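# Place pet feeder in taped outline with bowls seated

## Task

Bring the pet feeder inside the tape outline on the table so its handle tab lines up with the red notch in the outline, and make sure both steel bowls rest flat in the feeder's wells. Everything must stay that way on its own after the robot lets go; anything the robot is still holding in place does not count.

## Robot and tools

Robot: two arms, left_arm and right_arm, each with six revolute joints and a parallel gripper. Arm bases in the scene frame: left_arm root at (+0.025, +0.343, 0) m with quat_wxyz (+0.995, 0, 0, -0.104); right_arm root at (+0.018, -0.262, 0) m with quat_wxyz (+1.000, 0, 0, +0.010). The scene frame's origin is on the table top midway between the arms. +z is up, +x reaches out over the table, and left_arm sits on the +y side. The arm names do not correspond to left or right in any image.

execute_actions takes "actions": a list that is empty or holds exactly one item. An empty list moves nothing and just reports the state. An item with "rows" is a motion. rows is a list of 1 to 15 rows, and each row is one flat list of 14 numbers shared by both arms: left_arm waist, shoulder, elbow, wrist pitch, wrist yaw, wrist roll, opening, followed by the same seven for right_arm. Both arms must be filled in even when only one of them moves. Joint values are absolute target angles in radians, in the same form the Joint positions line prints them, so they are not offsets. Stated ranges for each arm: waist -2.618 to 3.054, shoulder 0.000 to 3.142, elbow 0.000 to 3.142, wrist pitch -1.571 to 1.571, wrist yaw -1.571 to 1.571, wrist roll -2.094 to 2.094. Opening is an absolute value from -1 (closed) to +1 (fully open, a pad gap of 0.094 m). "steps" runs from 1 to 15 and defaults to 15. Each step lasts 1/30 s and consumes one row, and the final row is reused for any remaining steps. An item with only "steps" (up to 300) is a wait. It sends nothing new and returns once that many steps have passed since the previous result, counting your reply time. Optional "pictures" (boolean) switches camera images on or off; by default they are included.

If a target is more than 0.036 rad beyond a joint's range end and also farther out than that joint's latest reading, the whole call is refused and nothing is sent. True joint ends can sit up to 0.036 rad away from the stated ones. Targets beyond the real end get clamped, and you may then see "joint sent to its limit", possibly caused by an earlier action. Friction can leave a joint as much as about 0.031 rad short, so commands smaller than that may not move it at all. Speed is limited because each step's target is kept within a lead of the measured angle: waist 0.202, shoulder 0.258, elbow 0.238, wrist pitch 0.573, wrist yaw and roll 0.522 rad. A step that would move the gripper more than 70 mm is also scaled back. Between calls the arms continue toward the most recent row until they settle or a step is HELD.

Gripping: fingers point along the gripper's +z axis and close along its y axis. end_effector_position is the point between the pads, roughly 1 cm behind the fingertips. grip_measured reports the opening on the same -1..1 scale as the command. To hold an object, command a value below grip_measured: about 0.03 below gives a firm grip, less gives a lighter one. Pad force is roughly 50-62 N, lower on thin parts under about 2 mm. Readings can be off by about 1 mm. Parts you hold may be tugged now and then.

Results: the state line reads `left_arm: …` | `right_arm: …` and gives each gripper's position (m) and quat_wxyz in the scene frame. These values are less accurate at long reach. Joint positions and Joint velocities list, per arm, six joints (rad, rad/s) and then the pad gap (m, m/s). JOINT TORQUES are raw drive outputs with offsets and noise. "joint command not followed" means the clearance check changed or blocked some joint targets while the rest of the row still ran. HELD marks steps on which your row was not sent, fully or partly. MOTOR HOT appears from 75 °C. At 90 °C the arm stops for 10 s, and at 100 °C it goes limp and falls (OVER-TEMPERATURE FAULT). Avoid long loaded holds.

Cameras: cam_high, cam_low, cam_left_wrist and cam_right_wrist, each 504x504. zoom_image takes camera (one of those names) and region [x0, y0, x1, y1] in image pixels measured from the top-left corner, no larger than 504x504. It returns a more detailed view of the latest image. Calibration (K, distortion, T_world_to_cam) was provided and may be off by a few degrees or millimetres. Wrist-camera poses follow the arm's joint readings.

The goal must hold without the robot's help, so release the part and clear the grippers before calling it. Sending a reply with no tool call ends every remaining scene.

Avoid: knocking or dropping anything off the table, which fails the task. Also avoid letting the arms collide or press hard against each other, which can end the scene, as well as slips, slams and heavy pushes. While the simulation runs, reply time counts as robot time, so keep thinking short and motions smooth.

Each tool is called as name([rows], argument=value, ...), one row to a line, values as JSON.

## Session

execute_actions(actions=[])

Scene clock: 0.00 s of 4800.00 s.
left_arm: end_effector_position=(+0.3217, +0.2711, +0.3950) grip_measured=+1.000 end_effector_quat_wxyz=(+0.450, +0.783, +0.410, +0.122) | right_arm: end_effector_position=(+0.1620, -0.5687, +0.2908) grip_measured=+1.000 end_effector_quat_wxyz=(+0.515, +0.392, +0.762, +0.007)
Joint positions: left_arm=[ 0.365  1.402  1.932 -1.419  0.756  2.054  0.094] | right_arm=[-1.557  1.284  1.283 -0.839 -0.89  -0.226  0.094]
Joint velocities: left_arm=[ 0.007 -0.007  0.012 -0.007 -0.022  0.037  0.   ] | right_arm=[-0.022 -0.007 -0.007  0.022 -0.022 -0.081  0.   ]
Joint torques (N m, as the arm reports them, + toward a larger angle): no reading
Motor temperatures (°C, as the motors report them): left_arm=[28 30 38 43 30 28] | right_arm=[28 49 36 28 27 29]
camera_calibration (this result's frames):
cam_left_wrist: T_world_to_cam=[[-0.598851, 0.148379, -0.786995, 0.458446], [0.133014, 0.987466, 0.0849603, -0.307227], [0.789737, -0.0538029, -0.611082, 0.0957071], [0, 0, 0, 1]] pos_world=[0.239823, 0.240501, 0.445382]
cam_right_wrist: T_world_to_cam=[[-0.605087, -0.748026, -0.27263, -0.255976], [-0.649221, 0.661795, -0.374885, 0.627663], [0.460849, -0.0498401, -0.886078, 0.26294], [0, 0, 0, 1]] pos_world=[0.131429, -0.593757, 0.3985]

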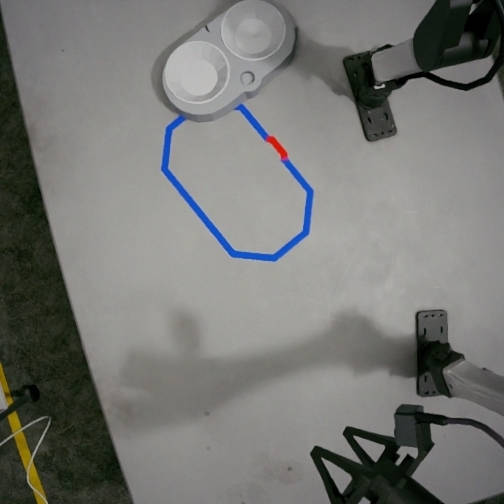

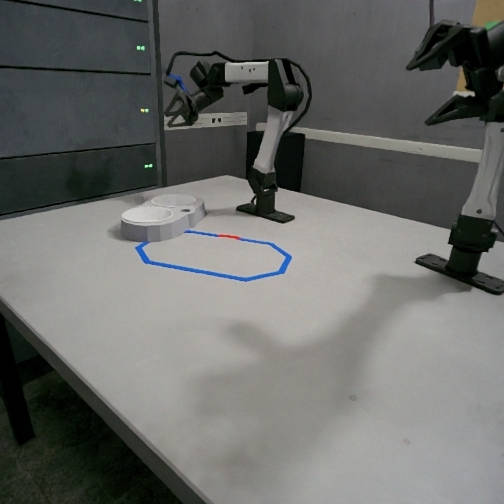

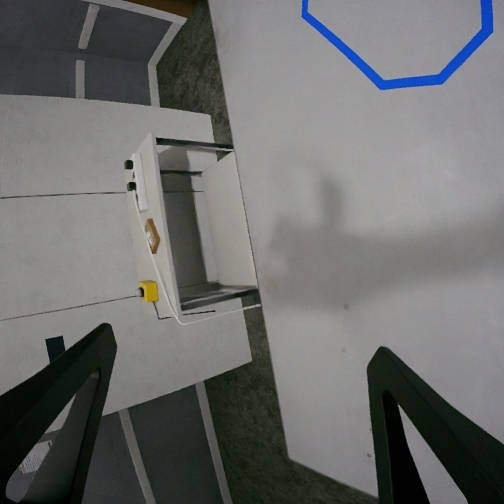

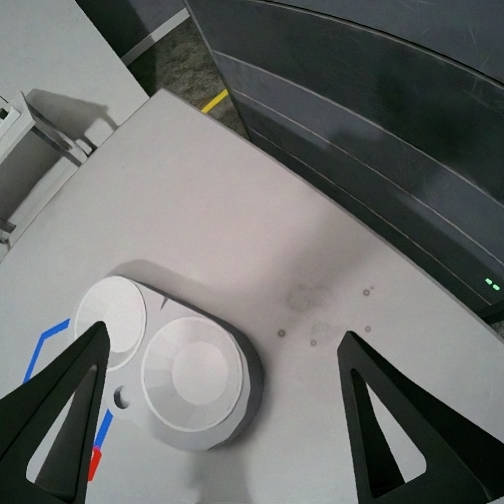

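zoom_image(camera="cam_high", region=[150, 0, 310, 130])

zoom_image(camera="cam_high", region=[150, 90, 330, 270])

Region (150, 0, 310, 130) of cam_high's 504x504 image, scaled by 3.150, with more detail than that image has; it fills the top 410 rows of this view, and the rest is white.

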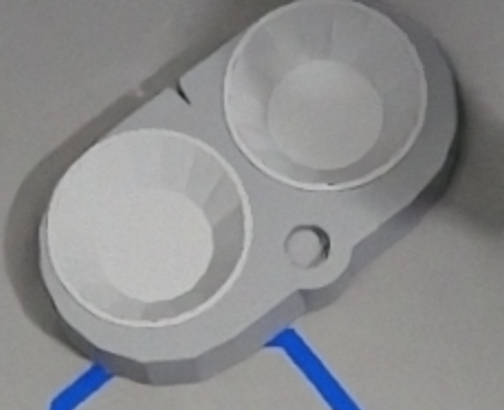

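Region (150, 90, 330, 270) of cam_high's 504x504 image, scaled by 2.800, with more detail than that image has.

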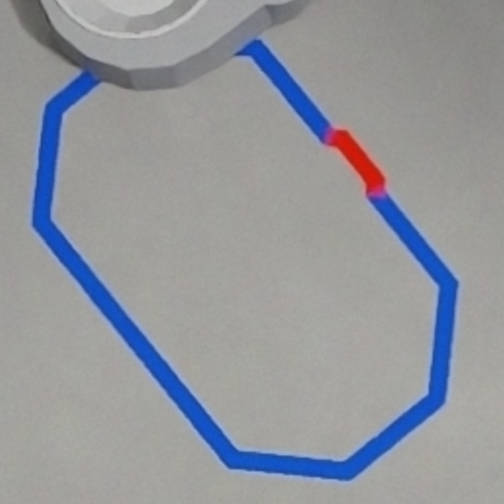

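execute_actions([
  {"rows": [[0.365,1.402,1.932,-1.419,0.756,2.054,1, -1.5,1.29,1.28,-0.86,-0.84,-0.24,0.9],[0.365,1.402,1.932,-1.419,0.756,2.054,1, -1.43,1.3,1.275,-0.88,-0.78,-0.26,0.8],[0.365,1.402,1.932,-1.419,0.756,2.054,1, -1.35,1.31,1.27,-0.91,-0.72,-0.29,0.7],[0.365,1.402,1.932,-1.419,0.756,2.054,1, -1.27,1.325,1.265,-0.94,-0.65,-0.32,0.6],[0.365,1.402,1.932,-1.419,0.756,2.054,1, -1.19,1.34,1.26,-0.97,-0.58,-0.35,0.5],[0.365,1.402,1.932,-1.419,0.756,2.054,1, -1.11,1.355,1.255,-1.0,-0.51,-0.38,0.4],[0.365,1.402,1.932,-1.419,0.756,2.054,1, -1.03,1.37,1.25,-1.03,-0.44,-0.41,0.3],[0.365,1.402,1.932,-1.419,0.756,2.054,1, -0.95,1.385,1.24,-1.06,-0.37,-0.44,0.2],[0.365,1.402,1.932,-1.419,0.756,2.054,1, -0.87,1.4,1.23,-1.09,-0.3,-0.47,0.1],[0.365,1.402,1.932,-1.419,0.756,2.054,1, -0.79,1.415,1.22,-1.12,-0.24,-0.5,0],[0.365,1.402,1.932,-1.419,0.756,2.054,1, -0.71,1.43,1.21,-1.15,-0.18,-0.53,-0.04],[0.365,1.402,1.932,-1.419,0.756,2.054,1, -0.63,1.445,1.2,-1.18,-0.12,-0.56,-0.04],[0.365,1.402,1.932,-1.419,0.756,2.054,1, -0.55,1.46,1.19,-1.2,-0.07,-0.58,-0.04],[0.365,1.402,1.932,-1.419,0.756,2.054,1, -0.47,1.475,1.18,-1.22,-0.03,-0.6,-0.04],[0.365,1.402,1.932,-1.419,0.756,2.054,1, -0.39,1.485,1.17,-1.24,0,-0.61,-0.04]], "steps": 15},
], pictures=false)

execute_actions([
  {"rows": [[0.365,1.402,1.932,-1.419,0.756,2.054,1, -0.33,1.49,1.165,-1.25,0.01,-0.62,-0.04],[0.365,1.402,1.932,-1.419,0.756,2.054,1, -0.28,1.495,1.165,-1.255,0.01,-0.625,-0.04],[0.365,1.402,1.932,-1.419,0.756,2.054,1, -0.25,1.497,1.165,-1.258,0.01,-0.628,-0.04],[0.365,1.402,1.932,-1.419,0.756,2.054,1, -0.24,1.497,1.165,-1.258,0.01,-0.628,-0.04]], "steps": 15},
], pictures=false)

execute_actions([
  {"steps": 12},
])

Scene clock: 81.57 s of 4800.00 s.
left_arm: end_effector_position=(+0.3217, +0.2711, +0.3950) grip_measured=+1.000 end_effector_quat_wxyz=(+0.450, +0.783, +0.410, +0.122) | right_arm: end_effector_position=(+0.2845, -0.3854, +0.1321) grip_measured=-0.038 end_effector_quat_wxyz=(+0.134, +0.011, +0.990, +0.039)
Joint positions: left_arm=[ 0.365  1.402  1.932 -1.419  0.756  2.054  0.094] | right_arm=[-0.575  1.47   1.205 -1.114 -0.206 -0.512  0.045]
Joint velocities: left_arm=[-0.002 -0.017 -0.027  0.007 -0.022 -0.125  0.   ] | right_arm=[ 2.161  0.427 -0.339 -0.725  1.37  -0.637  0.   ]
Joint torques (N m, as the arm reports them, + toward a larger angle): left_arm=[ 0.05 -4.4   6.61  1.35  0.3   0.07] | right_arm=[-0.13 -7.62  5.39  0.54 -0.09 -0.08]
Motor temperatures (°C, as the motors report them): left_arm=[28 32 40 43 30 28] | right_arm=[28 46 41 33 27 29]
Steps of this call (steps 1 to 90: nothing new was sent; then 78.07 s passed at rest; steps 91 to 105: all 15 steps of this action). Readings (joint positions):
91: left_arm=[0.365 1.402 1.932 -1.419 0.756 2.054] | right_arm=[-1.550 1.284 1.283 -0.841 -0.880 -0.226]
92: left_arm=[0.365 1.402 1.932 -1.419 0.756 2.054] | right_arm=[-1.525 1.284 1.283 -0.845 -0.858 -0.230]
94: left_arm=[0.365 1.402 1.932 -1.419 0.756 2.054] | right_arm=[-1.412 1.292 1.283 -0.864 -0.793 -0.252]
98: left_arm=[0.365 1.402 1.932 -1.419 0.756 2.054] | right_arm=[-1.109 1.349 1.280 -0.938 -0.602 -0.334]
105: the state above

Scene clock: 82.07 s of 4800.00 s.
left_arm: end_effector_position=(+0.3217, +0.2711, +0.3950) grip_measured=+1.000 end_effector_quat_wxyz=(+0.450, +0.783, +0.410, +0.122) | right_arm: end_effector_position=(+0.2650, -0.3142, +0.1087) grip_measured=-0.038 end_effector_quat_wxyz=(-0.002, -0.202, +0.979, +0.003)
Joint positions: left_arm=[ 0.365  1.402  1.932 -1.419  0.756  2.054  0.094] | right_arm=[-0.232  1.506  1.177 -1.248 -0.004 -0.619  0.045]
Joint velocities: left_arm=[-0.017  0.022 -0.002  0.037 -0.037  0.051  0.   ] | right_arm=[-0.012  0.002  0.007 -0.022  0.095 -0.022 -0.   ]
Joint torques (N m, as the arm reports them, + toward a larger angle): left_arm=[ 0.07 -4.39  6.59  1.35  0.31  0.08] | right_arm=[-0.35 -7.32  5.22  0.18  0.   -0.07]
Motor temperatures (°C, as the motors report them): left_arm=[28 32 40 43 30 28] | right_arm=[28 46 41 33 27 29]
Steps of this call (steps 1 to 15: all 15 steps of this action). Readings (joint positions):
1: left_arm=[0.365 1.402 1.932 -1.419 0.756 2.054] | right_arm=[-0.498 1.483 1.194 -1.137 -0.163 -0.533]
2: left_arm=[0.365 1.402 1.932 -1.419 0.756 2.054] | right_arm=[-0.421 1.494 1.186 -1.158 -0.128 -0.550]
4: left_arm=[0.365 1.402 1.932 -1.419 0.756 2.054] | right_arm=[-0.290 1.505 1.178 -1.191 -0.086 -0.578]
8: left_arm=[0.365 1.402 1.932 -1.419 0.756 2.054] | right_arm=[-0.232 1.506 1.177 -1.231 -0.041 -0.607]
15: the state above

Scene clock: 82.47 s of 4800.00 s.
left_arm: end_effector_position=(+0.3217, +0.2711, +0.3950) grip_measured=+1.000 end_effector_quat_wxyz=(+0.450, +0.783, +0.410, +0.122) | right_arm: end_effector_position=(+0.2639, -0.3155, +0.1087) grip_measured=-0.038 end_effector_quat_wxyz=(-0.005, -0.203, +0.979, -0.000)
Joint positions: left_arm=[ 0.365  1.402  1.932 -1.419  0.756  2.054  0.094] | right_arm=[-0.232  1.506  1.177 -1.251  0.005 -0.622  0.045]
Joint velocities: left_arm=[-0.022 -0.007  0.012 -0.022 -0.022 -0.022  0.   ] | right_arm=[-0.002  0.002 -0.002  0.007 -0.022 -0.022 -0.001]
Joint torques (N m, as the arm reports them, + toward a larger angle): left_arm=[ 0.07 -4.41  6.61  1.35  0.31  0.07] | right_arm=[-0.35 -7.34  5.23  0.17  0.06 -0.08]
Motor temperatures (°C, as the motors report them): left_arm=[28 32 40 43 30 28] | right_arm=[28 46 41 33 27 29]
Steps of this call (steps 1 to 12: the robot went on to your last target). Readings (joint positions):
1: left_arm=[0.365 1.402 1.932 -1.419 0.756 2.054] | right_arm=[-0.232 1.506 1.177 -1.249 -0.002 -0.620]
2: left_arm=[0.365 1.402 1.932 -1.419 0.756 2.054] | right_arm=[-0.232 1.506 1.177 -1.249 -0.000 -0.620]
4: left_arm=[0.365 1.402 1.932 -1.419 0.756 2.054] | right_arm=[-0.232 1.506 1.177 -1.250 0.002 -0.621]
8: left_arm=[0.365 1.402 1.932 -1.419 0.756 2.054] | right_arm=[-0.232 1.506 1.177 -1.251 0.004 -0.622]
12: the state above
camera_calibration (this result's frames):
cam_left_wrist: T_world_to_cam=[[-0.598851, 0.148379, -0.786995, 0.458446], [0.133014, 0.987466, 0.0849603, -0.307227], [0.789737, -0.0538029, -0.611082, 0.0957071], [0, 0, 0, 1]] pos_world=[0.239823, 0.240501, 0.445382]
cam_right_wrist: T_world_to_cam=[[0.52463, -0.849644, 0.0535626, -0.42021], [-0.693247, -0.389847, 0.606158, 0.0312323], [-0.494137, -0.355141, -0.793539, 0.212894], [0, 0, 0, 1]] pos_world=[0.347305, -0.269246, 0.172515]

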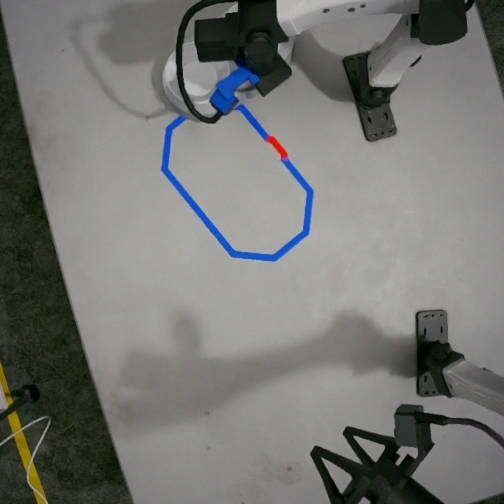

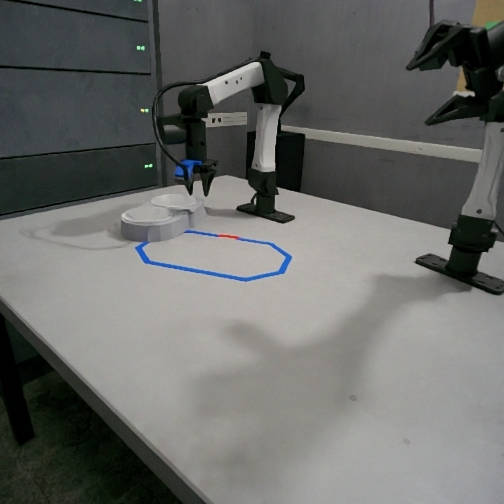

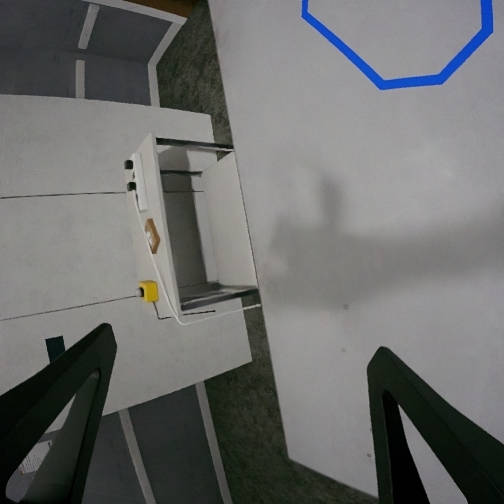

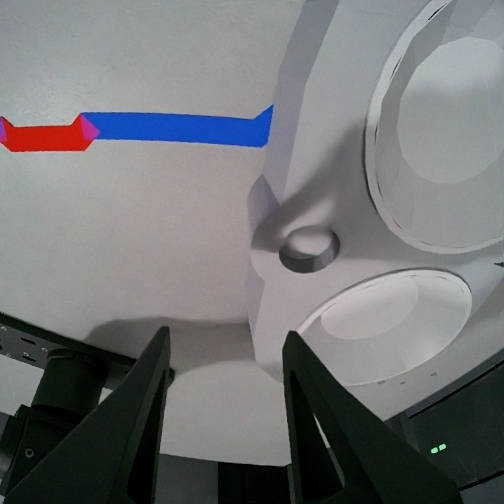

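execute_actions([
  {"rows": [[0.365,1.402,1.932,-1.419,0.756,2.054,1, -0.245,1.51,1.16,-1.235,0,-0.63,-0.04],[0.365,1.402,1.932,-1.419,0.756,2.054,1, -0.25,1.522,1.152,-1.21,0,-0.632,-0.04],[0.365,1.402,1.932,-1.419,0.756,2.054,1, -0.253,1.534,1.144,-1.185,0,-0.634,-0.04],[0.365,1.402,1.932,-1.419,0.756,2.054,1, -0.256,1.546,1.136,-1.16,0,-0.636,-0.04],[0.365,1.402,1.932,-1.419,0.756,2.054,1, -0.258,1.556,1.128,-1.14,0,-0.638,-0.04],[0.365,1.402,1.932,-1.419,0.756,2.054,1, -0.26,1.565,1.12,-1.12,0,-0.64,-0.04],[0.365,1.402,1.932,-1.419,0.756,2.054,1, -0.26,1.575,1.114,-1.105,0,-0.64,-0.04]], "steps": 15},
], pictures=false)

execute_actions([
  {"steps": 10},
])

Scene clock: 104.07 s of 4800.00 s.
left_arm: end_effector_position=(+0.3217, +0.2711, +0.3950) grip_measured=+1.000 end_effector_quat_wxyz=(+0.450, +0.783, +0.410, +0.122) | right_arm: end_effector_position=(+0.2779, -0.3239, +0.0798) grip_measured=-0.038 end_effector_quat_wxyz=(-0.003, -0.199, +0.980, -0.002)
Joint positions: left_arm=[ 0.365  1.402  1.932 -1.419  0.756  2.054  0.094] | right_arm=[-0.252  1.576  1.129 -1.127  0.005 -0.633  0.045]
Joint velocities: left_arm=[ 0.007 -0.037 -0.007 -0.022  0.022  0.051  0.   ] | right_arm=[-0.002  0.002 -0.002  0.066  0.037  0.022  0.001]
Joint torques (N m, as the arm reports them, + toward a larger angle): left_arm=[ 0.06 -4.4   6.59  1.35  0.3   0.07] | right_arm=[-0.43 -7.38  4.89  0.4  -0.08 -0.05]
Motor temperatures (°C, as the motors report them): left_arm=[28 33 41 43 30 28] | right_arm=[28 47 40 31 27 29]
Steps of this call (steps 1 to 15: the robot went on to your last target; steps 16 to 90: nothing new was sent; then 18.10 s passed at rest; steps 91 to 105: all 15 steps of this action). Readings (joint positions):
91: left_arm=[0.365 1.402 1.932 -1.419 0.756 2.054] | right_arm=[-0.233 1.506 1.177 -1.251 0.005 -0.623]
92: left_arm=[0.365 1.402 1.932 -1.419 0.756 2.054] | right_arm=[-0.235 1.506 1.177 -1.248 0.005 -0.624]
94: left_arm=[0.365 1.402 1.932 -1.419 0.756 2.054] | right_arm=[-0.241 1.511 1.172 -1.228 0.005 -0.626]
98: left_arm=[0.365 1.402 1.932 -1.419 0.756 2.054] | right_arm=[-0.252 1.553 1.144 -1.167 0.005 -0.630]
105: the state above

Scene clock: 104.40 s of 4800.00 s.
left_arm: end_effector_position=(+0.3217, +0.2711, +0.3950) grip_measured=+1.000 end_effector_quat_wxyz=(+0.450, +0.783, +0.410, +0.122) | right_arm: end_effector_position=(+0.2800, -0.3244, +0.0798) grip_measured=-0.038 end_effector_quat_wxyz=(+0.001, -0.200, +0.980, -0.003)
Joint positions: left_arm=[ 0.365  1.402  1.932 -1.419  0.756  2.054  0.094] | right_arm=[-0.252  1.576  1.129 -1.119  0.005 -0.634  0.045]
Joint velocities: left_arm=[ 0.012  0.002  0.017 -0.007  0.066  0.066  0.   ] | right_arm=[-0.002 -0.007 -0.007 -0.007 -0.066  0.037 -0.   ]
Joint torques (N m, as the arm reports them, + toward a larger angle): left_arm=[ 0.06 -4.39  6.58  1.34  0.3   0.07] | right_arm=[-0.4  -7.46  4.88  0.39 -0.07 -0.1 ]
Motor temperatures (°C, as the motors report them): left_arm=[28 33 41 43 30 28] | right_arm=[28 47 40 31 27 29]
Steps of this call (steps 1 to 10: the robot went on to your last target). Readings (joint positions):
1: left_arm=[0.365 1.402 1.932 -1.419 0.756 2.054] | right_arm=[-0.252 1.576 1.129 -1.125 0.005 -0.633]
2: left_arm=[0.365 1.402 1.932 -1.419 0.756 2.054] | right_arm=[-0.252 1.576 1.129 -1.124 0.005 -0.634]
4: left_arm=[0.365 1.402 1.932 -1.419 0.756 2.054] | right_arm=[-0.252 1.576 1.129 -1.121 0.005 -0.634]
8: left_arm=[0.365 1.402 1.932 -1.419 0.756 2.054] | right_arm=[-0.252 1.576 1.129 -1.119 0.005 -0.634]
10: the state above
camera_calibration (this result's frames):
cam_left_wrist: T_world_to_cam=[[-0.598851, 0.148379, -0.786995, 0.458446], [0.133014, 0.987466, 0.0849603, -0.307227], [0.789737, -0.0538029, -0.611082, 0.0957071], [0, 0, 0, 1]] pos_world=[0.239823, 0.240501, 0.445382]
cam_right_wrist: T_world_to_cam=[[0.517335, -0.853416, 0.0636008, -0.434595], [-0.704399, -0.382439, 0.597965, 0.0625884], [-0.485989, -0.354149, -0.798995, 0.193165], [0, 0, 0, 1]] pos_world=[0.362795, -0.278545, 0.144553]

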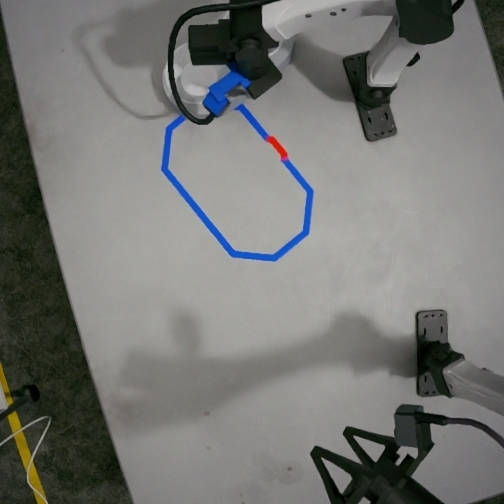

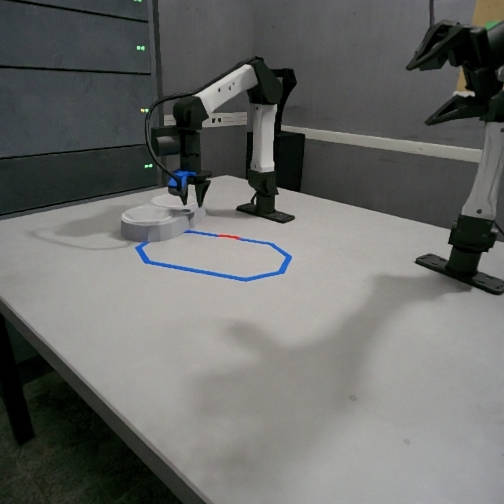

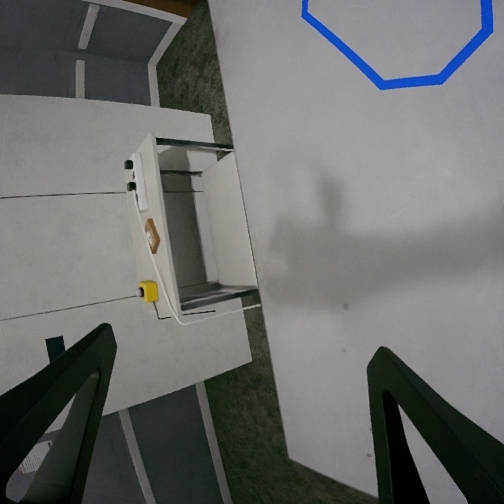

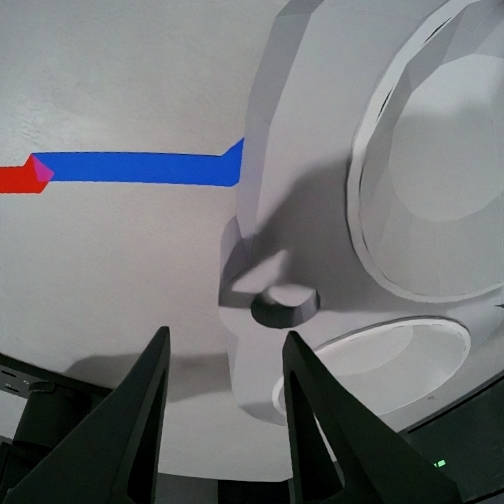

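execute_actions([
  {"rows": [[0.365,1.402,1.932,-1.419,0.756,2.054,1, -0.255,1.582,1.1,-1.09,0,-0.64,-0.04],[0.365,1.402,1.932,-1.419,0.756,2.054,1, -0.255,1.587,1.088,-1.073,0,-0.64,-0.04],[0.365,1.402,1.932,-1.419,0.756,2.054,1, -0.255,1.592,1.076,-1.056,0,-0.64,-0.04],[0.365,1.402,1.932,-1.419,0.756,2.054,1, -0.255,1.597,1.064,-1.04,0,-0.64,-0.04],[0.365,1.402,1.932,-1.419,0.756,2.054,1, -0.255,1.602,1.052,-1.023,0,-0.64,-0.04],[0.365,1.402,1.932,-1.419,0.756,2.054,1, -0.255,1.606,1.042,-1.008,0,-0.64,-0.04],[0.365,1.402,1.932,-1.419,0.756,2.054,1, -0.255,1.61,1.033,-0.995,0,-0.64,-0.04],[0.365,1.402,1.932,-1.419,0.756,2.054,1, -0.255,1.613,1.025,-0.985,0,-0.64,-0.04]], "steps": 15},
], pictures=false)

execute_actions([
  {"steps": 8},
])

Scene clock: 123.80 s of 4800.00 s.
left_arm: end_effector_position=(+0.3217, +0.2711, +0.3950) grip_measured=+1.000 end_effector_quat_wxyz=(+0.450, +0.783, +0.410, +0.122) | right_arm: end_effector_position=(+0.2772, -0.3237, +0.0499) grip_measured=-0.038 end_effector_quat_wxyz=(-0.006, -0.200, +0.980, -0.000)
Joint positions: left_arm=[ 0.365  1.402  1.932 -1.419  0.756  2.054  0.094] | right_arm=[-0.252  1.61   1.041 -1.012  0.005 -0.635  0.045]
Joint velocities: left_arm=[-0.002  0.002 -0.017 -0.081 -0.022 -0.007  0.   ] | right_arm=[-0.017  0.002  0.002  0.095  0.007 -0.022 -0.   ]
Joint torques (N m, as the arm reports them, + toward a larger angle): left_arm=[ 0.04 -4.38  6.57  1.36  0.31  0.08] | right_arm=[-0.1  -7.11  4.81  0.37 -0.03 -0.1 ]
Motor temperatures (°C, as the motors report them): left_arm=[28 33 41 43 30 28] | right_arm=[28 47 39 30 27 29]
Steps of this call (steps 1 to 15: the robot went on to your last target; steps 16 to 90: nothing new was sent; then 15.90 s passed at rest; steps 91 to 105: all 15 steps of this action). Readings (joint positions):
91: left_arm=[0.365 1.402 1.932 -1.419 0.756 2.054] | right_arm=[-0.252 1.576 1.129 -1.117 0.005 -0.635]
92: left_arm=[0.365 1.402 1.932 -1.419 0.756 2.054] | right_arm=[-0.252 1.576 1.126 -1.110 0.005 -0.635]
94: left_arm=[0.365 1.402 1.932 -1.419 0.756 2.054] | right_arm=[-0.252 1.577 1.109 -1.089 0.005 -0.635]
98: left_arm=[0.365 1.402 1.932 -1.419 0.756 2.054] | right_arm=[-0.252 1.595 1.061 -1.045 0.005 -0.635]
105: the state above

Scene clock: 124.07 s of 4800.00 s.
left_arm: end_effector_position=(+0.3217, +0.2711, +0.3950) grip_measured=+1.000 end_effector_quat_wxyz=(+0.450, +0.783, +0.410, +0.122) | right_arm: end_effector_position=(+0.2801, -0.3244, +0.0499) grip_measured=-0.038 end_effector_quat_wxyz=(-0.000, -0.200, +0.980, -0.003)
Joint positions: left_arm=[ 0.365  1.402  1.932 -1.419  0.756  2.054  0.094] | right_arm=[-0.252  1.61   1.041 -1.     0.005 -0.635  0.045]
Joint velocities: left_arm=[ 0.002  0.017 -0.012  0.066 -0.022  0.037  0.   ] | right_arm=[-0.002 -0.007 -0.017 -0.022 -0.037  0.022  0.   ]
Joint torques (N m, as the arm reports them, + toward a larger angle): left_arm=[ 0.06 -4.37  6.58  1.35  0.3   0.07] | right_arm=[ 0.08 -7.22  4.62  0.37 -0.07 -0.08]
Motor temperatures (°C, as the motors report them): left_arm=[28 33 41 43 30 28] | right_arm=[28 47 39 30 27 29]
Steps of this call (steps 1 to 8: the robot went on to your last target). Readings (joint positions):
1: left_arm=[0.365 1.402 1.932 -1.419 0.756 2.054] | right_arm=[-0.252 1.610 1.041 -1.009 0.005 -0.635]
2: left_arm=[0.365 1.402 1.932 -1.419 0.756 2.054] | right_arm=[-0.252 1.610 1.041 -1.006 0.005 -0.635]
4: left_arm=[0.365 1.402 1.932 -1.419 0.756 2.054] | right_arm=[-0.252 1.610 1.041 -1.003 0.005 -0.635]
8: the state above
camera_calibration (this result's frames):
cam_left_wrist: T_world_to_cam=[[-0.598851, 0.148379, -0.786995, 0.458446], [0.133014, 0.987466, 0.0849603, -0.307227], [0.789737, -0.0538029, -0.611082, 0.0957071], [0, 0, 0, 1]] pos_world=[0.239823, 0.240501, 0.445382]
cam_right_wrist: T_world_to_cam=[[0.518172, -0.853065, 0.0614632, -0.432823], [-0.702326, -0.383395, 0.599789, 0.0795694], [-0.488094, -0.353961, -0.797794, 0.169947], [0, 0, 0, 1]] pos_world=[0.363111, -0.278565, 0.114461]

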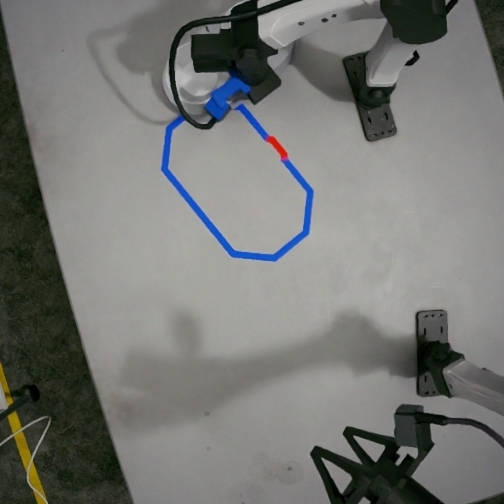

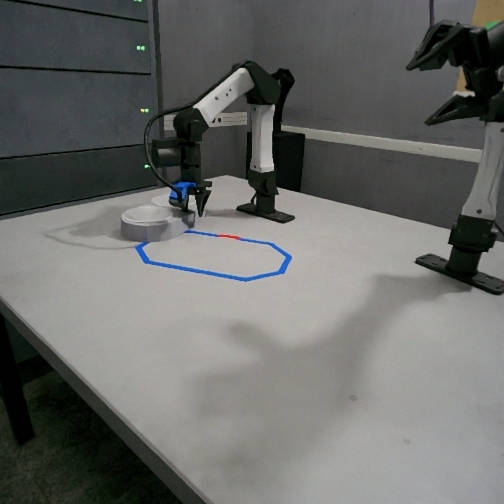

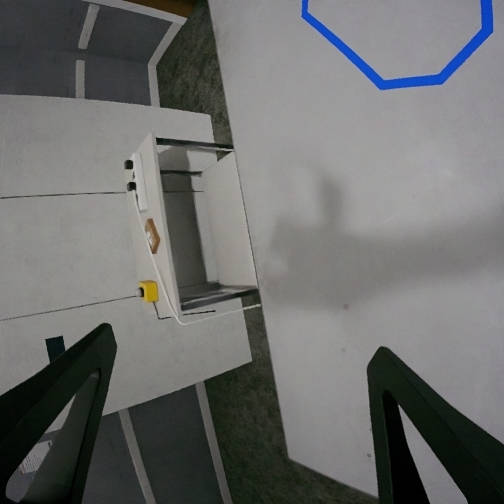

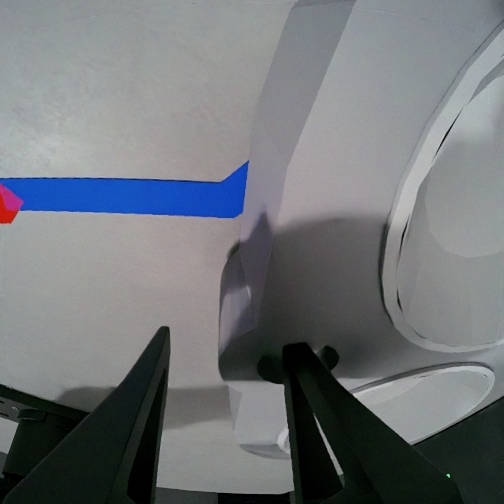

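execute_actions([
  {"rows": [[0.365,1.402,1.932,-1.419,0.756,2.054,1, -0.252,1.613,1.03,-0.995,0,-0.64,-0.15],[0.365,1.402,1.932,-1.419,0.756,2.054,1, -0.252,1.613,1.03,-0.995,0,-0.64,-0.25],[0.365,1.402,1.932,-1.419,0.756,2.054,1, -0.252,1.613,1.03,-0.995,0,-0.64,-0.35],[0.365,1.402,1.932,-1.419,0.756,2.054,1, -0.252,1.613,1.03,-0.995,0,-0.64,-0.45],[0.365,1.402,1.932,-1.419,0.756,2.054,1, -0.252,1.613,1.03,-0.995,0,-0.64,-0.52],[0.365,1.402,1.932,-1.419,0.756,2.054,1, -0.252,1.613,1.03,-0.995,0,-0.64,-0.58],[0.365,1.402,1.932,-1.419,0.756,2.054,1, -0.252,1.613,1.03,-0.995,0,-0.64,-0.64],[0.365,1.402,1.932,-1.419,0.756,2.054,1, -0.252,1.613,1.03,-0.995,0,-0.64,-0.71]], "steps": 14},
], pictures=false)

execute_actions([
  {"rows": [[0.365,1.402,1.932,-1.419,0.756,2.054,1, -0.251,1.613,1.04,-1.0,0,-0.642,-0.71],[0.365,1.402,1.932,-1.419,0.756,2.054,1, -0.249,1.613,1.04,-1.0,0,-0.646,-0.71],[0.365,1.402,1.932,-1.419,0.756,2.054,1, -0.245,1.614,1.041,-1.0,0,-0.654,-0.71],[0.365,1.402,1.932,-1.419,0.756,2.054,1, -0.24,1.614,1.042,-1.0,0,-0.664,-0.71],[0.365,1.402,1.932,-1.419,0.756,2.054,1, -0.234,1.614,1.042,-1.0,0,-0.677,-0.71],[0.365,1.402,1.932,-1.419,0.756,2.054,1, -0.226,1.615,1.043,-1.0,0,-0.693,-0.71],[0.365,1.402,1.932,-1.419,0.756,2.054,1, -0.217,1.616,1.045,-1.0,0,-0.711,-0.71],[0.365,1.402,1.932,-1.419,0.756,2.054,1, -0.207,1.617,1.046,-1.0,0,-0.731,-0.71],[0.365,1.402,1.932,-1.419,0.756,2.054,1, -0.196,1.617,1.047,-1.0,0,-0.753,-0.71],[0.365,1.402,1.932,-1.419,0.756,2.054,1, -0.184,1.618,1.049,-1.0,0,-0.777,-0.71],[0.365,1.402,1.932,-1.419,0.756,2.054,1, -0.172,1.619,1.05,-1.0,0,-0.803,-0.71],[0.365,1.402,1.932,-1.419,0.756,2.054,1, -0.158,1.62,1.052,-1.0,0,-0.83,-0.71],[0.365,1.402,1.932,-1.419,0.756,2.054,1, -0.144,1.621,1.054,-1.0,0,-0.859,-0.71],[0.365,1.402,1.932,-1.419,0.756,2.054,1, -0.129,1.623,1.056,-1.0,0,-0.89,-0.71],[0.365,1.402,1.932,-1.419,0.756,2.054,1, -0.113,1.624,1.058,-1.0,0,-0.921,-0.71]], "steps": 15},
], pictures=false)

execute_actions([
  {"rows": [[0.365,1.402,1.932,-1.419,0.756,2.054,1, -0.097,1.625,1.06,-1.0,0,-0.954,-0.71],[0.365,1.402,1.932,-1.419,0.756,2.054,1, -0.081,1.626,1.062,-1.0,0,-0.988,-0.71],[0.365,1.402,1.932,-1.419,0.756,2.054,1, -0.064,1.628,1.065,-1.0,0,-1.022,-0.71],[0.365,1.402,1.932,-1.419,0.756,2.054,1, -0.046,1.629,1.067,-1.0,0,-1.057,-0.71],[0.365,1.402,1.932,-1.419,0.756,2.054,1, -0.029,1.631,1.069,-1.0,0,-1.092,-0.71],[0.365,1.402,1.932,-1.419,0.756,2.054,1, -0.011,1.632,1.072,-1.0,0,-1.128,-0.71],[0.365,1.402,1.932,-1.419,0.756,2.054,1, 0.007,1.633,1.074,-1.0,0,-1.164,-0.71],[0.365,1.402,1.932,-1.419,0.756,2.054,1, 0.024,1.635,1.076,-1.0,0,-1.201,-0.71],[0.365,1.402,1.932,-1.419,0.756,2.054,1, 0.042,1.636,1.078,-1.0,0,-1.237,-0.71],[0.365,1.402,1.932,-1.419,0.756,2.054,1, 0.06,1.637,1.081,-1.0,0,-1.273,-0.71],[0.365,1.402,1.932,-1.419,0.756,2.054,1, 0.077,1.639,1.083,-1.0,0,-1.308,-0.71],[0.365,1.402,1.932,-1.419,0.756,2.054,1, 0.095,1.64,1.085,-1.0,0,-1.343,-0.71],[0.365,1.402,1.932,-1.419,0.756,2.054,1, 0.112,1.642,1.088,-1.0,0,-1.377,-0.71],[0.365,1.402,1.932,-1.419,0.756,2.054,1, 0.128,1.643,1.09,-1.0,0,-1.411,-0.71],[0.365,1.402,1.932,-1.419,0.756,2.054,1, 0.144,1.644,1.092,-1.0,0,-1.444,-0.71]], "steps": 15},
], pictures=false)

execute_actions([
  {"rows": [[0.365,1.402,1.932,-1.419,0.756,2.054,1, 0.16,1.645,1.094,-1.0,0,-1.475,-0.71],[0.365,1.402,1.932,-1.419,0.756,2.054,1, 0.175,1.647,1.096,-1.0,0,-1.506,-0.71],[0.365,1.402,1.932,-1.419,0.756,2.054,1, 0.189,1.648,1.098,-1.0,0,-1.535,-0.71],[0.365,1.402,1.932,-1.419,0.756,2.054,1, 0.203,1.649,1.1,-1.0,0,-1.562,-0.71],[0.365,1.402,1.932,-1.419,0.756,2.054,1, 0.215,1.65,1.101,-1.0,0,-1.588,-0.71],[0.365,1.402,1.932,-1.419,0.756,2.054,1, 0.227,1.651,1.103,-1.0,0,-1.612,-0.71],[0.365,1.402,1.932,-1.419,0.756,2.054,1, 0.238,1.651,1.104,-1.0,0,-1.634,-0.71],[0.365,1.402,1.932,-1.419,0.756,2.054,1, 0.248,1.652,1.105,-1.0,0,-1.654,-0.71],[0.365,1.402,1.932,-1.419,0.756,2.054,1, 0.257,1.653,1.107,-1.0,0,-1.672,-0.71],[0.365,1.402,1.932,-1.419,0.756,2.054,1, 0.265,1.654,1.108,-1.0,0,-1.688,-0.71],[0.365,1.402,1.932,-1.419,0.756,2.054,1, 0.271,1.654,1.108,-1.0,0,-1.701,-0.71],[0.365,1.402,1.932,-1.419,0.756,2.054,1, 0.276,1.654,1.109,-1.0,0,-1.711,-0.71],[0.365,1.402,1.932,-1.419,0.756,2.054,1, 0.28,1.655,1.11,-1.0,0,-1.719,-0.71],[0.365,1.402,1.932,-1.419,0.756,2.054,1, 0.282,1.655,1.11,-1.0,0,-1.723,-0.71],[0.365,1.402,1.932,-1.419,0.756,2.054,1, 0.283,1.655,1.11,-1.0,0,-1.725,-0.71]], "steps": 15},
], pictures=false)

execute_actions([
  {"steps": 10},
])

zoom_image(camera="cam_high", region=[140, 80, 340, 280])

Scene clock: 180.60 s of 4800.00 s.
left_arm: end_effector_position=(+0.3217, +0.2711, +0.3950) grip_measured=+1.000 end_effector_quat_wxyz=(+0.450, +0.783, +0.410, +0.122) | right_arm: end_effector_position=(+0.2806, -0.3245, +0.0499) grip_measured=-0.678 end_effector_quat_wxyz=(+0.001, -0.201, +0.980, -0.003)
Joint positions: left_arm=[ 0.365  1.402  1.932 -1.419  0.756  2.054  0.094] | right_arm=[-0.252  1.61   1.041 -0.998  0.005 -0.638  0.015]
Joint velocities: left_arm=[ 0.002  0.007  0.002  0.022 -0.007  0.022  0.   ] | right_arm=[-0.017 -0.002  0.007  0.066 -0.081  0.007  0.001]
Joint torques (N m, as the arm reports them, + toward a larger angle): left_arm=[ 0.05 -4.37  6.59  1.34  0.3   0.07] | right_arm=[ 0.31 -7.19  5.01  0.3  -0.07 -0.07]
Motor temperatures (°C, as the motors report them): left_arm=[28 33 41 43 30 28] | right_arm=[28 47 38 29 27 29]
Steps of this call (steps 1 to 30: the robot went on to your last target; steps 31 to 100: nothing new was sent; then 52.73 s passed at rest; steps 101 to 114: all 14 steps of this action). Readings (joint positions):
101: left_arm=[0.365 1.402 1.932 -1.419 0.756 2.054] | right_arm=[-0.252 1.610 1.041 -0.998 0.005 -0.635]
102: left_arm=[0.365 1.402 1.932 -1.419 0.756 2.054] | right_arm=[-0.252 1.610 1.041 -0.998 0.005 -0.635]
104: left_arm=[0.365 1.402 1.932 -1.419 0.756 2.054] | right_arm=[-0.252 1.610 1.041 -0.998 0.006 -0.635]
108: left_arm=[0.365 1.402 1.932 -1.419 0.756 2.054] | right_arm=[-0.252 1.610 1.041 -0.998 0.006 -0.636]
114: the state above

Scene clock: 181.10 s of 4800.00 s.
left_arm: end_effector_position=(+0.3217, +0.2711, +0.3950) grip_measured=+1.000 end_effector_quat_wxyz=(+0.450, +0.783, +0.410, +0.122) | right_arm: end_effector_position=(+0.2846, -0.2971, +0.0496) grip_measured=-0.678 end_effector_quat_wxyz=(-0.002, -0.330, +0.944, -0.003)
Joint positions: left_arm=[ 0.365  1.402  1.932 -1.419  0.756  2.054  0.094] | right_arm=[-0.149  1.611  1.041 -1.002  0.006 -0.802  0.015]
Joint velocities: left_arm=[-0.002 -0.007 -0.007 -0.066 -0.051 -0.037  0.   ] | right_arm=[ 0.413  0.002 -0.002 -0.022  0.007 -0.769 -0.001]
Joint torques (N m, as the arm reports them, + toward a larger angle): left_arm=[ 0.04 -4.4   6.59  1.35  0.3   0.07] | right_arm=[ 1.15 -6.55  6.61  0.23 -0.15 -0.16]
Motor temperatures (°C, as the motors report them): left_arm=[28 33 41 43 30 28] | right_arm=[28 47 38 29 27 29]
Steps of this call (steps 1 to 15: all 15 steps of this action). Readings (joint positions):
1: left_arm=[0.365 1.402 1.932 -1.419 0.756 2.054] | right_arm=[-0.252 1.610 1.041 -0.998 0.005 -0.638]
2: left_arm=[0.365 1.402 1.932 -1.419 0.756 2.054] | right_arm=[-0.252 1.610 1.041 -0.998 0.005 -0.638]
4: left_arm=[0.365 1.402 1.932 -1.419 0.756 2.054] | right_arm=[-0.252 1.610 1.041 -0.998 0.005 -0.642]
8: left_arm=[0.365 1.402 1.932 -1.419 0.756 2.054] | right_arm=[-0.236 1.610 1.041 -1.001 0.005 -0.668]
15: the state above

Scene clock: 181.60 s of 4800.00 s.
left_arm: end_effector_position=(+0.3217, +0.2711, +0.3950) grip_measured=+1.000 end_effector_quat_wxyz=(+0.450, +0.783, +0.410, +0.122) | right_arm: end_effector_position=(+0.2914, -0.2289, +0.0499) grip_measured=-0.678 end_effector_quat_wxyz=(-0.002, -0.649, +0.761, -0.007)
Joint positions: left_arm=[ 0.365  1.402  1.932 -1.419  0.756  2.054  0.094] | right_arm=[ 0.108  1.63   1.061 -0.998  0.014 -1.285  0.015]
Joint velocities: left_arm=[ 0.007 -0.002  0.012  0.095  0.007 -0.066  0.   ] | right_arm=[ 0.476  0.051  0.051 -0.022  0.066 -0.945  0.   ]
Joint torques (N m, as the arm reports them, + toward a larger angle): left_arm=[ 0.03 -4.39  6.59  1.35  0.31  0.08] | right_arm=[ 1.17 -6.53  7.46  0.12 -0.21 -0.09]
Motor temperatures (°C, as the motors report them): left_arm=[28 33 41 43 30 28] | right_arm=[28 47 38 29 27 29]
Steps of this call (steps 1 to 15: all 15 steps of this action). Readings (joint positions):
1: left_arm=[0.365 1.402 1.932 -1.419 0.756 2.054] | right_arm=[-0.133 1.611 1.041 -1.002 0.007 -0.828]
2: left_arm=[0.365 1.402 1.932 -1.419 0.756 2.054] | right_arm=[-0.118 1.611 1.041 -1.002 0.008 -0.855]
4: left_arm=[0.365 1.402 1.932 -1.419 0.756 2.054] | right_arm=[-0.086 1.611 1.041 -1.002 0.009 -0.913]
8: left_arm=[0.365 1.402 1.932 -1.419 0.756 2.054] | right_arm=[-0.015 1.614 1.044 -1.002 0.011 -1.042]
15: the state above

Scene clock: 182.10 s of 4800.00 s.
left_arm: end_effector_position=(+0.3217, +0.2711, +0.3950) grip_measured=+1.000 end_effector_quat_wxyz=(+0.450, +0.783, +0.410, +0.122) | right_arm: end_effector_position=(+0.2884, -0.1830, +0.0501) grip_measured=-0.678 end_effector_quat_wxyz=(+0.000, +0.830, -0.558, +0.010)
Joint positions: left_arm=[ 0.365  1.402  1.932 -1.419  0.756  2.054  0.094] | right_arm=[ 0.272  1.645  1.079 -0.992  0.016 -1.665  0.015]
Joint velocities: left_arm=[ 0.002 -0.007 -0.007 -0.037 -0.007  0.066  0.   ] | right_arm=[ 0.071  0.007  0.007 -0.066 -0.022 -0.359  0.   ]
Joint torques (N m, as the arm reports them, + toward a larger angle): left_arm=[ 0.06 -4.4   6.59  1.35  0.3   0.08] | right_arm=[ 0.98 -6.89  7.76  0.11 -0.19 -0.11]
Motor temperatures (°C, as the motors report them): left_arm=[28 33 41 43 30 28] | right_arm=[28 47 38 29 27 29]
Steps of this call (steps 1 to 15: all 15 steps of this action). Readings (joint positions):
1: left_arm=[0.365 1.402 1.932 -1.419 0.756 2.054] | right_arm=[0.125 1.631 1.063 -0.997 0.014 -1.319]
2: left_arm=[0.365 1.402 1.932 -1.419 0.756 2.054] | right_arm=[0.141 1.633 1.065 -0.997 0.015 -1.352]
4: left_arm=[0.365 1.402 1.932 -1.419 0.756 2.054] | right_arm=[0.171 1.636 1.068 -0.996 0.015 -1.417]
8: left_arm=[0.365 1.402 1.932 -1.419 0.756 2.054] | right_arm=[0.222 1.641 1.074 -0.993 0.016 -1.531]
15: the state above

Scene clock: 182.43 s of 4800.00 s.
left_arm: end_effector_position=(+0.3217, +0.2711, +0.3950) grip_measured=+1.000 end_effector_quat_wxyz=(+0.450, +0.783, +0.410, +0.122) | right_arm: end_effector_position=(+0.2885, -0.1823, +0.0502) grip_measured=-0.678 end_effector_quat_wxyz=(+0.000, +0.841, -0.541, +0.010)
Joint positions: left_arm=[ 0.365  1.402  1.932 -1.419  0.756  2.054  0.094] | right_arm=[ 0.274  1.645  1.079 -0.992  0.016 -1.705  0.015]
Joint velocities: left_arm=[-0.002 -0.002 -0.022 -0.022  0.037  0.022  0.   ] | right_arm=[ 0.017 -0.012  0.002  0.037 -0.081 -0.007 -0.001]
Joint torques (N m, as the arm reports them, + toward a larger angle): left_arm=[ 0.07 -4.38  6.54  1.35  0.3   0.08] | right_arm=[ 1.07 -6.95  7.65  0.12 -0.2  -0.16]
Motor temperatures (°C, as the motors report them): left_arm=[28 33 41 43 30 28] | right_arm=[28 47 39 29 27 29]
Steps of this call (steps 1 to 10: the robot went on to your last target). Readings (joint positions):
1: left_arm=[0.365 1.402 1.932 -1.419 0.756 2.054] | right_arm=[0.274 1.645 1.079 -0.992 0.016 -1.674]
2: left_arm=[0.365 1.402 1.932 -1.419 0.756 2.054] | right_arm=[0.274 1.645 1.079 -0.992 0.016 -1.682]
4: left_arm=[0.365 1.402 1.932 -1.419 0.756 2.054] | right_arm=[0.274 1.645 1.079 -0.992 0.016 -1.692]
8: left_arm=[0.365 1.402 1.932 -1.419 0.756 2.054] | right_arm=[0.274 1.645 1.079 -0.992 0.016 -1.702]
10: the state above
camera_calibration (this result's frames):
cam_left_wrist: T_world_to_cam=[[-0.598851, 0.148379, -0.786995, 0.458446], [0.133014, 0.987466, 0.0849603, -0.307227], [0.789737, -0.0538029, -0.611082, 0.0957071], [0, 0, 0, 1]] pos_world=[0.239823, 0.240501, 0.445382]
cam_right_wrist: T_world_to_cam=[[0.838826, 0.540547, 0.064654, -0.154545], [0.394231, -0.685045, 0.612613, -0.232238], [0.375437, -0.488387, -0.787734, -0.0495234], [0, 0, 0, 1]] pos_world=[0.239784, -0.0997417, 0.113253]

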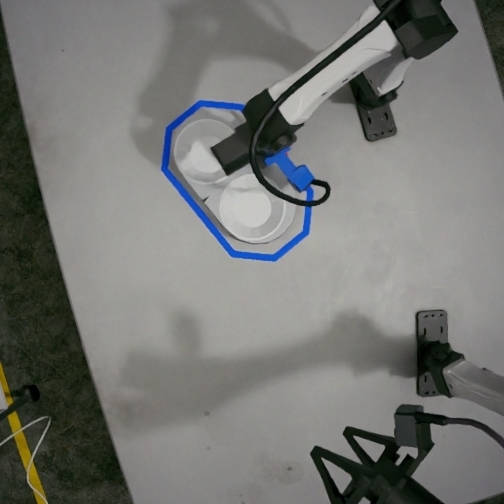

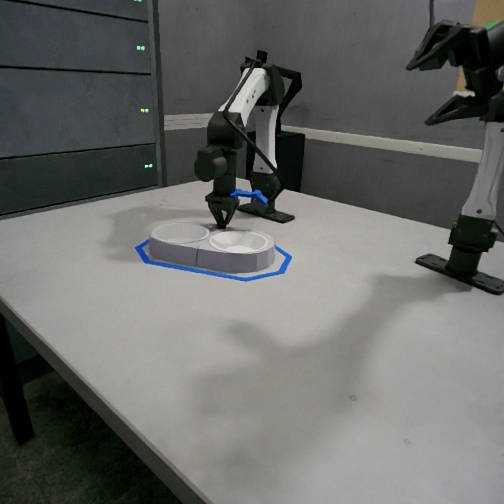

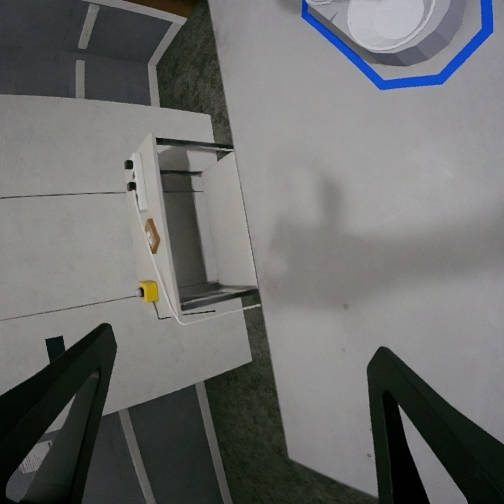

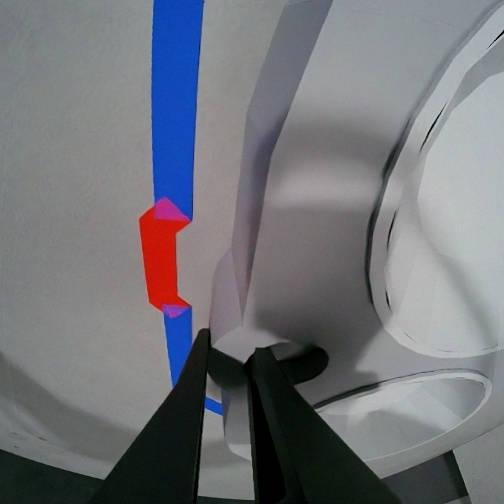

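Region (140, 80, 340, 280) of cam_high's 504x504 image, scaled by 2.520, with more detail than that image has.

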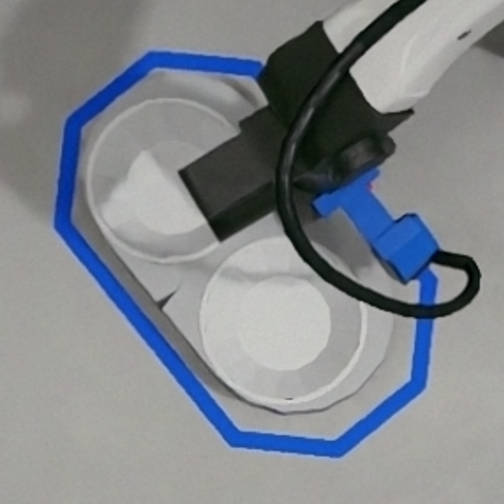

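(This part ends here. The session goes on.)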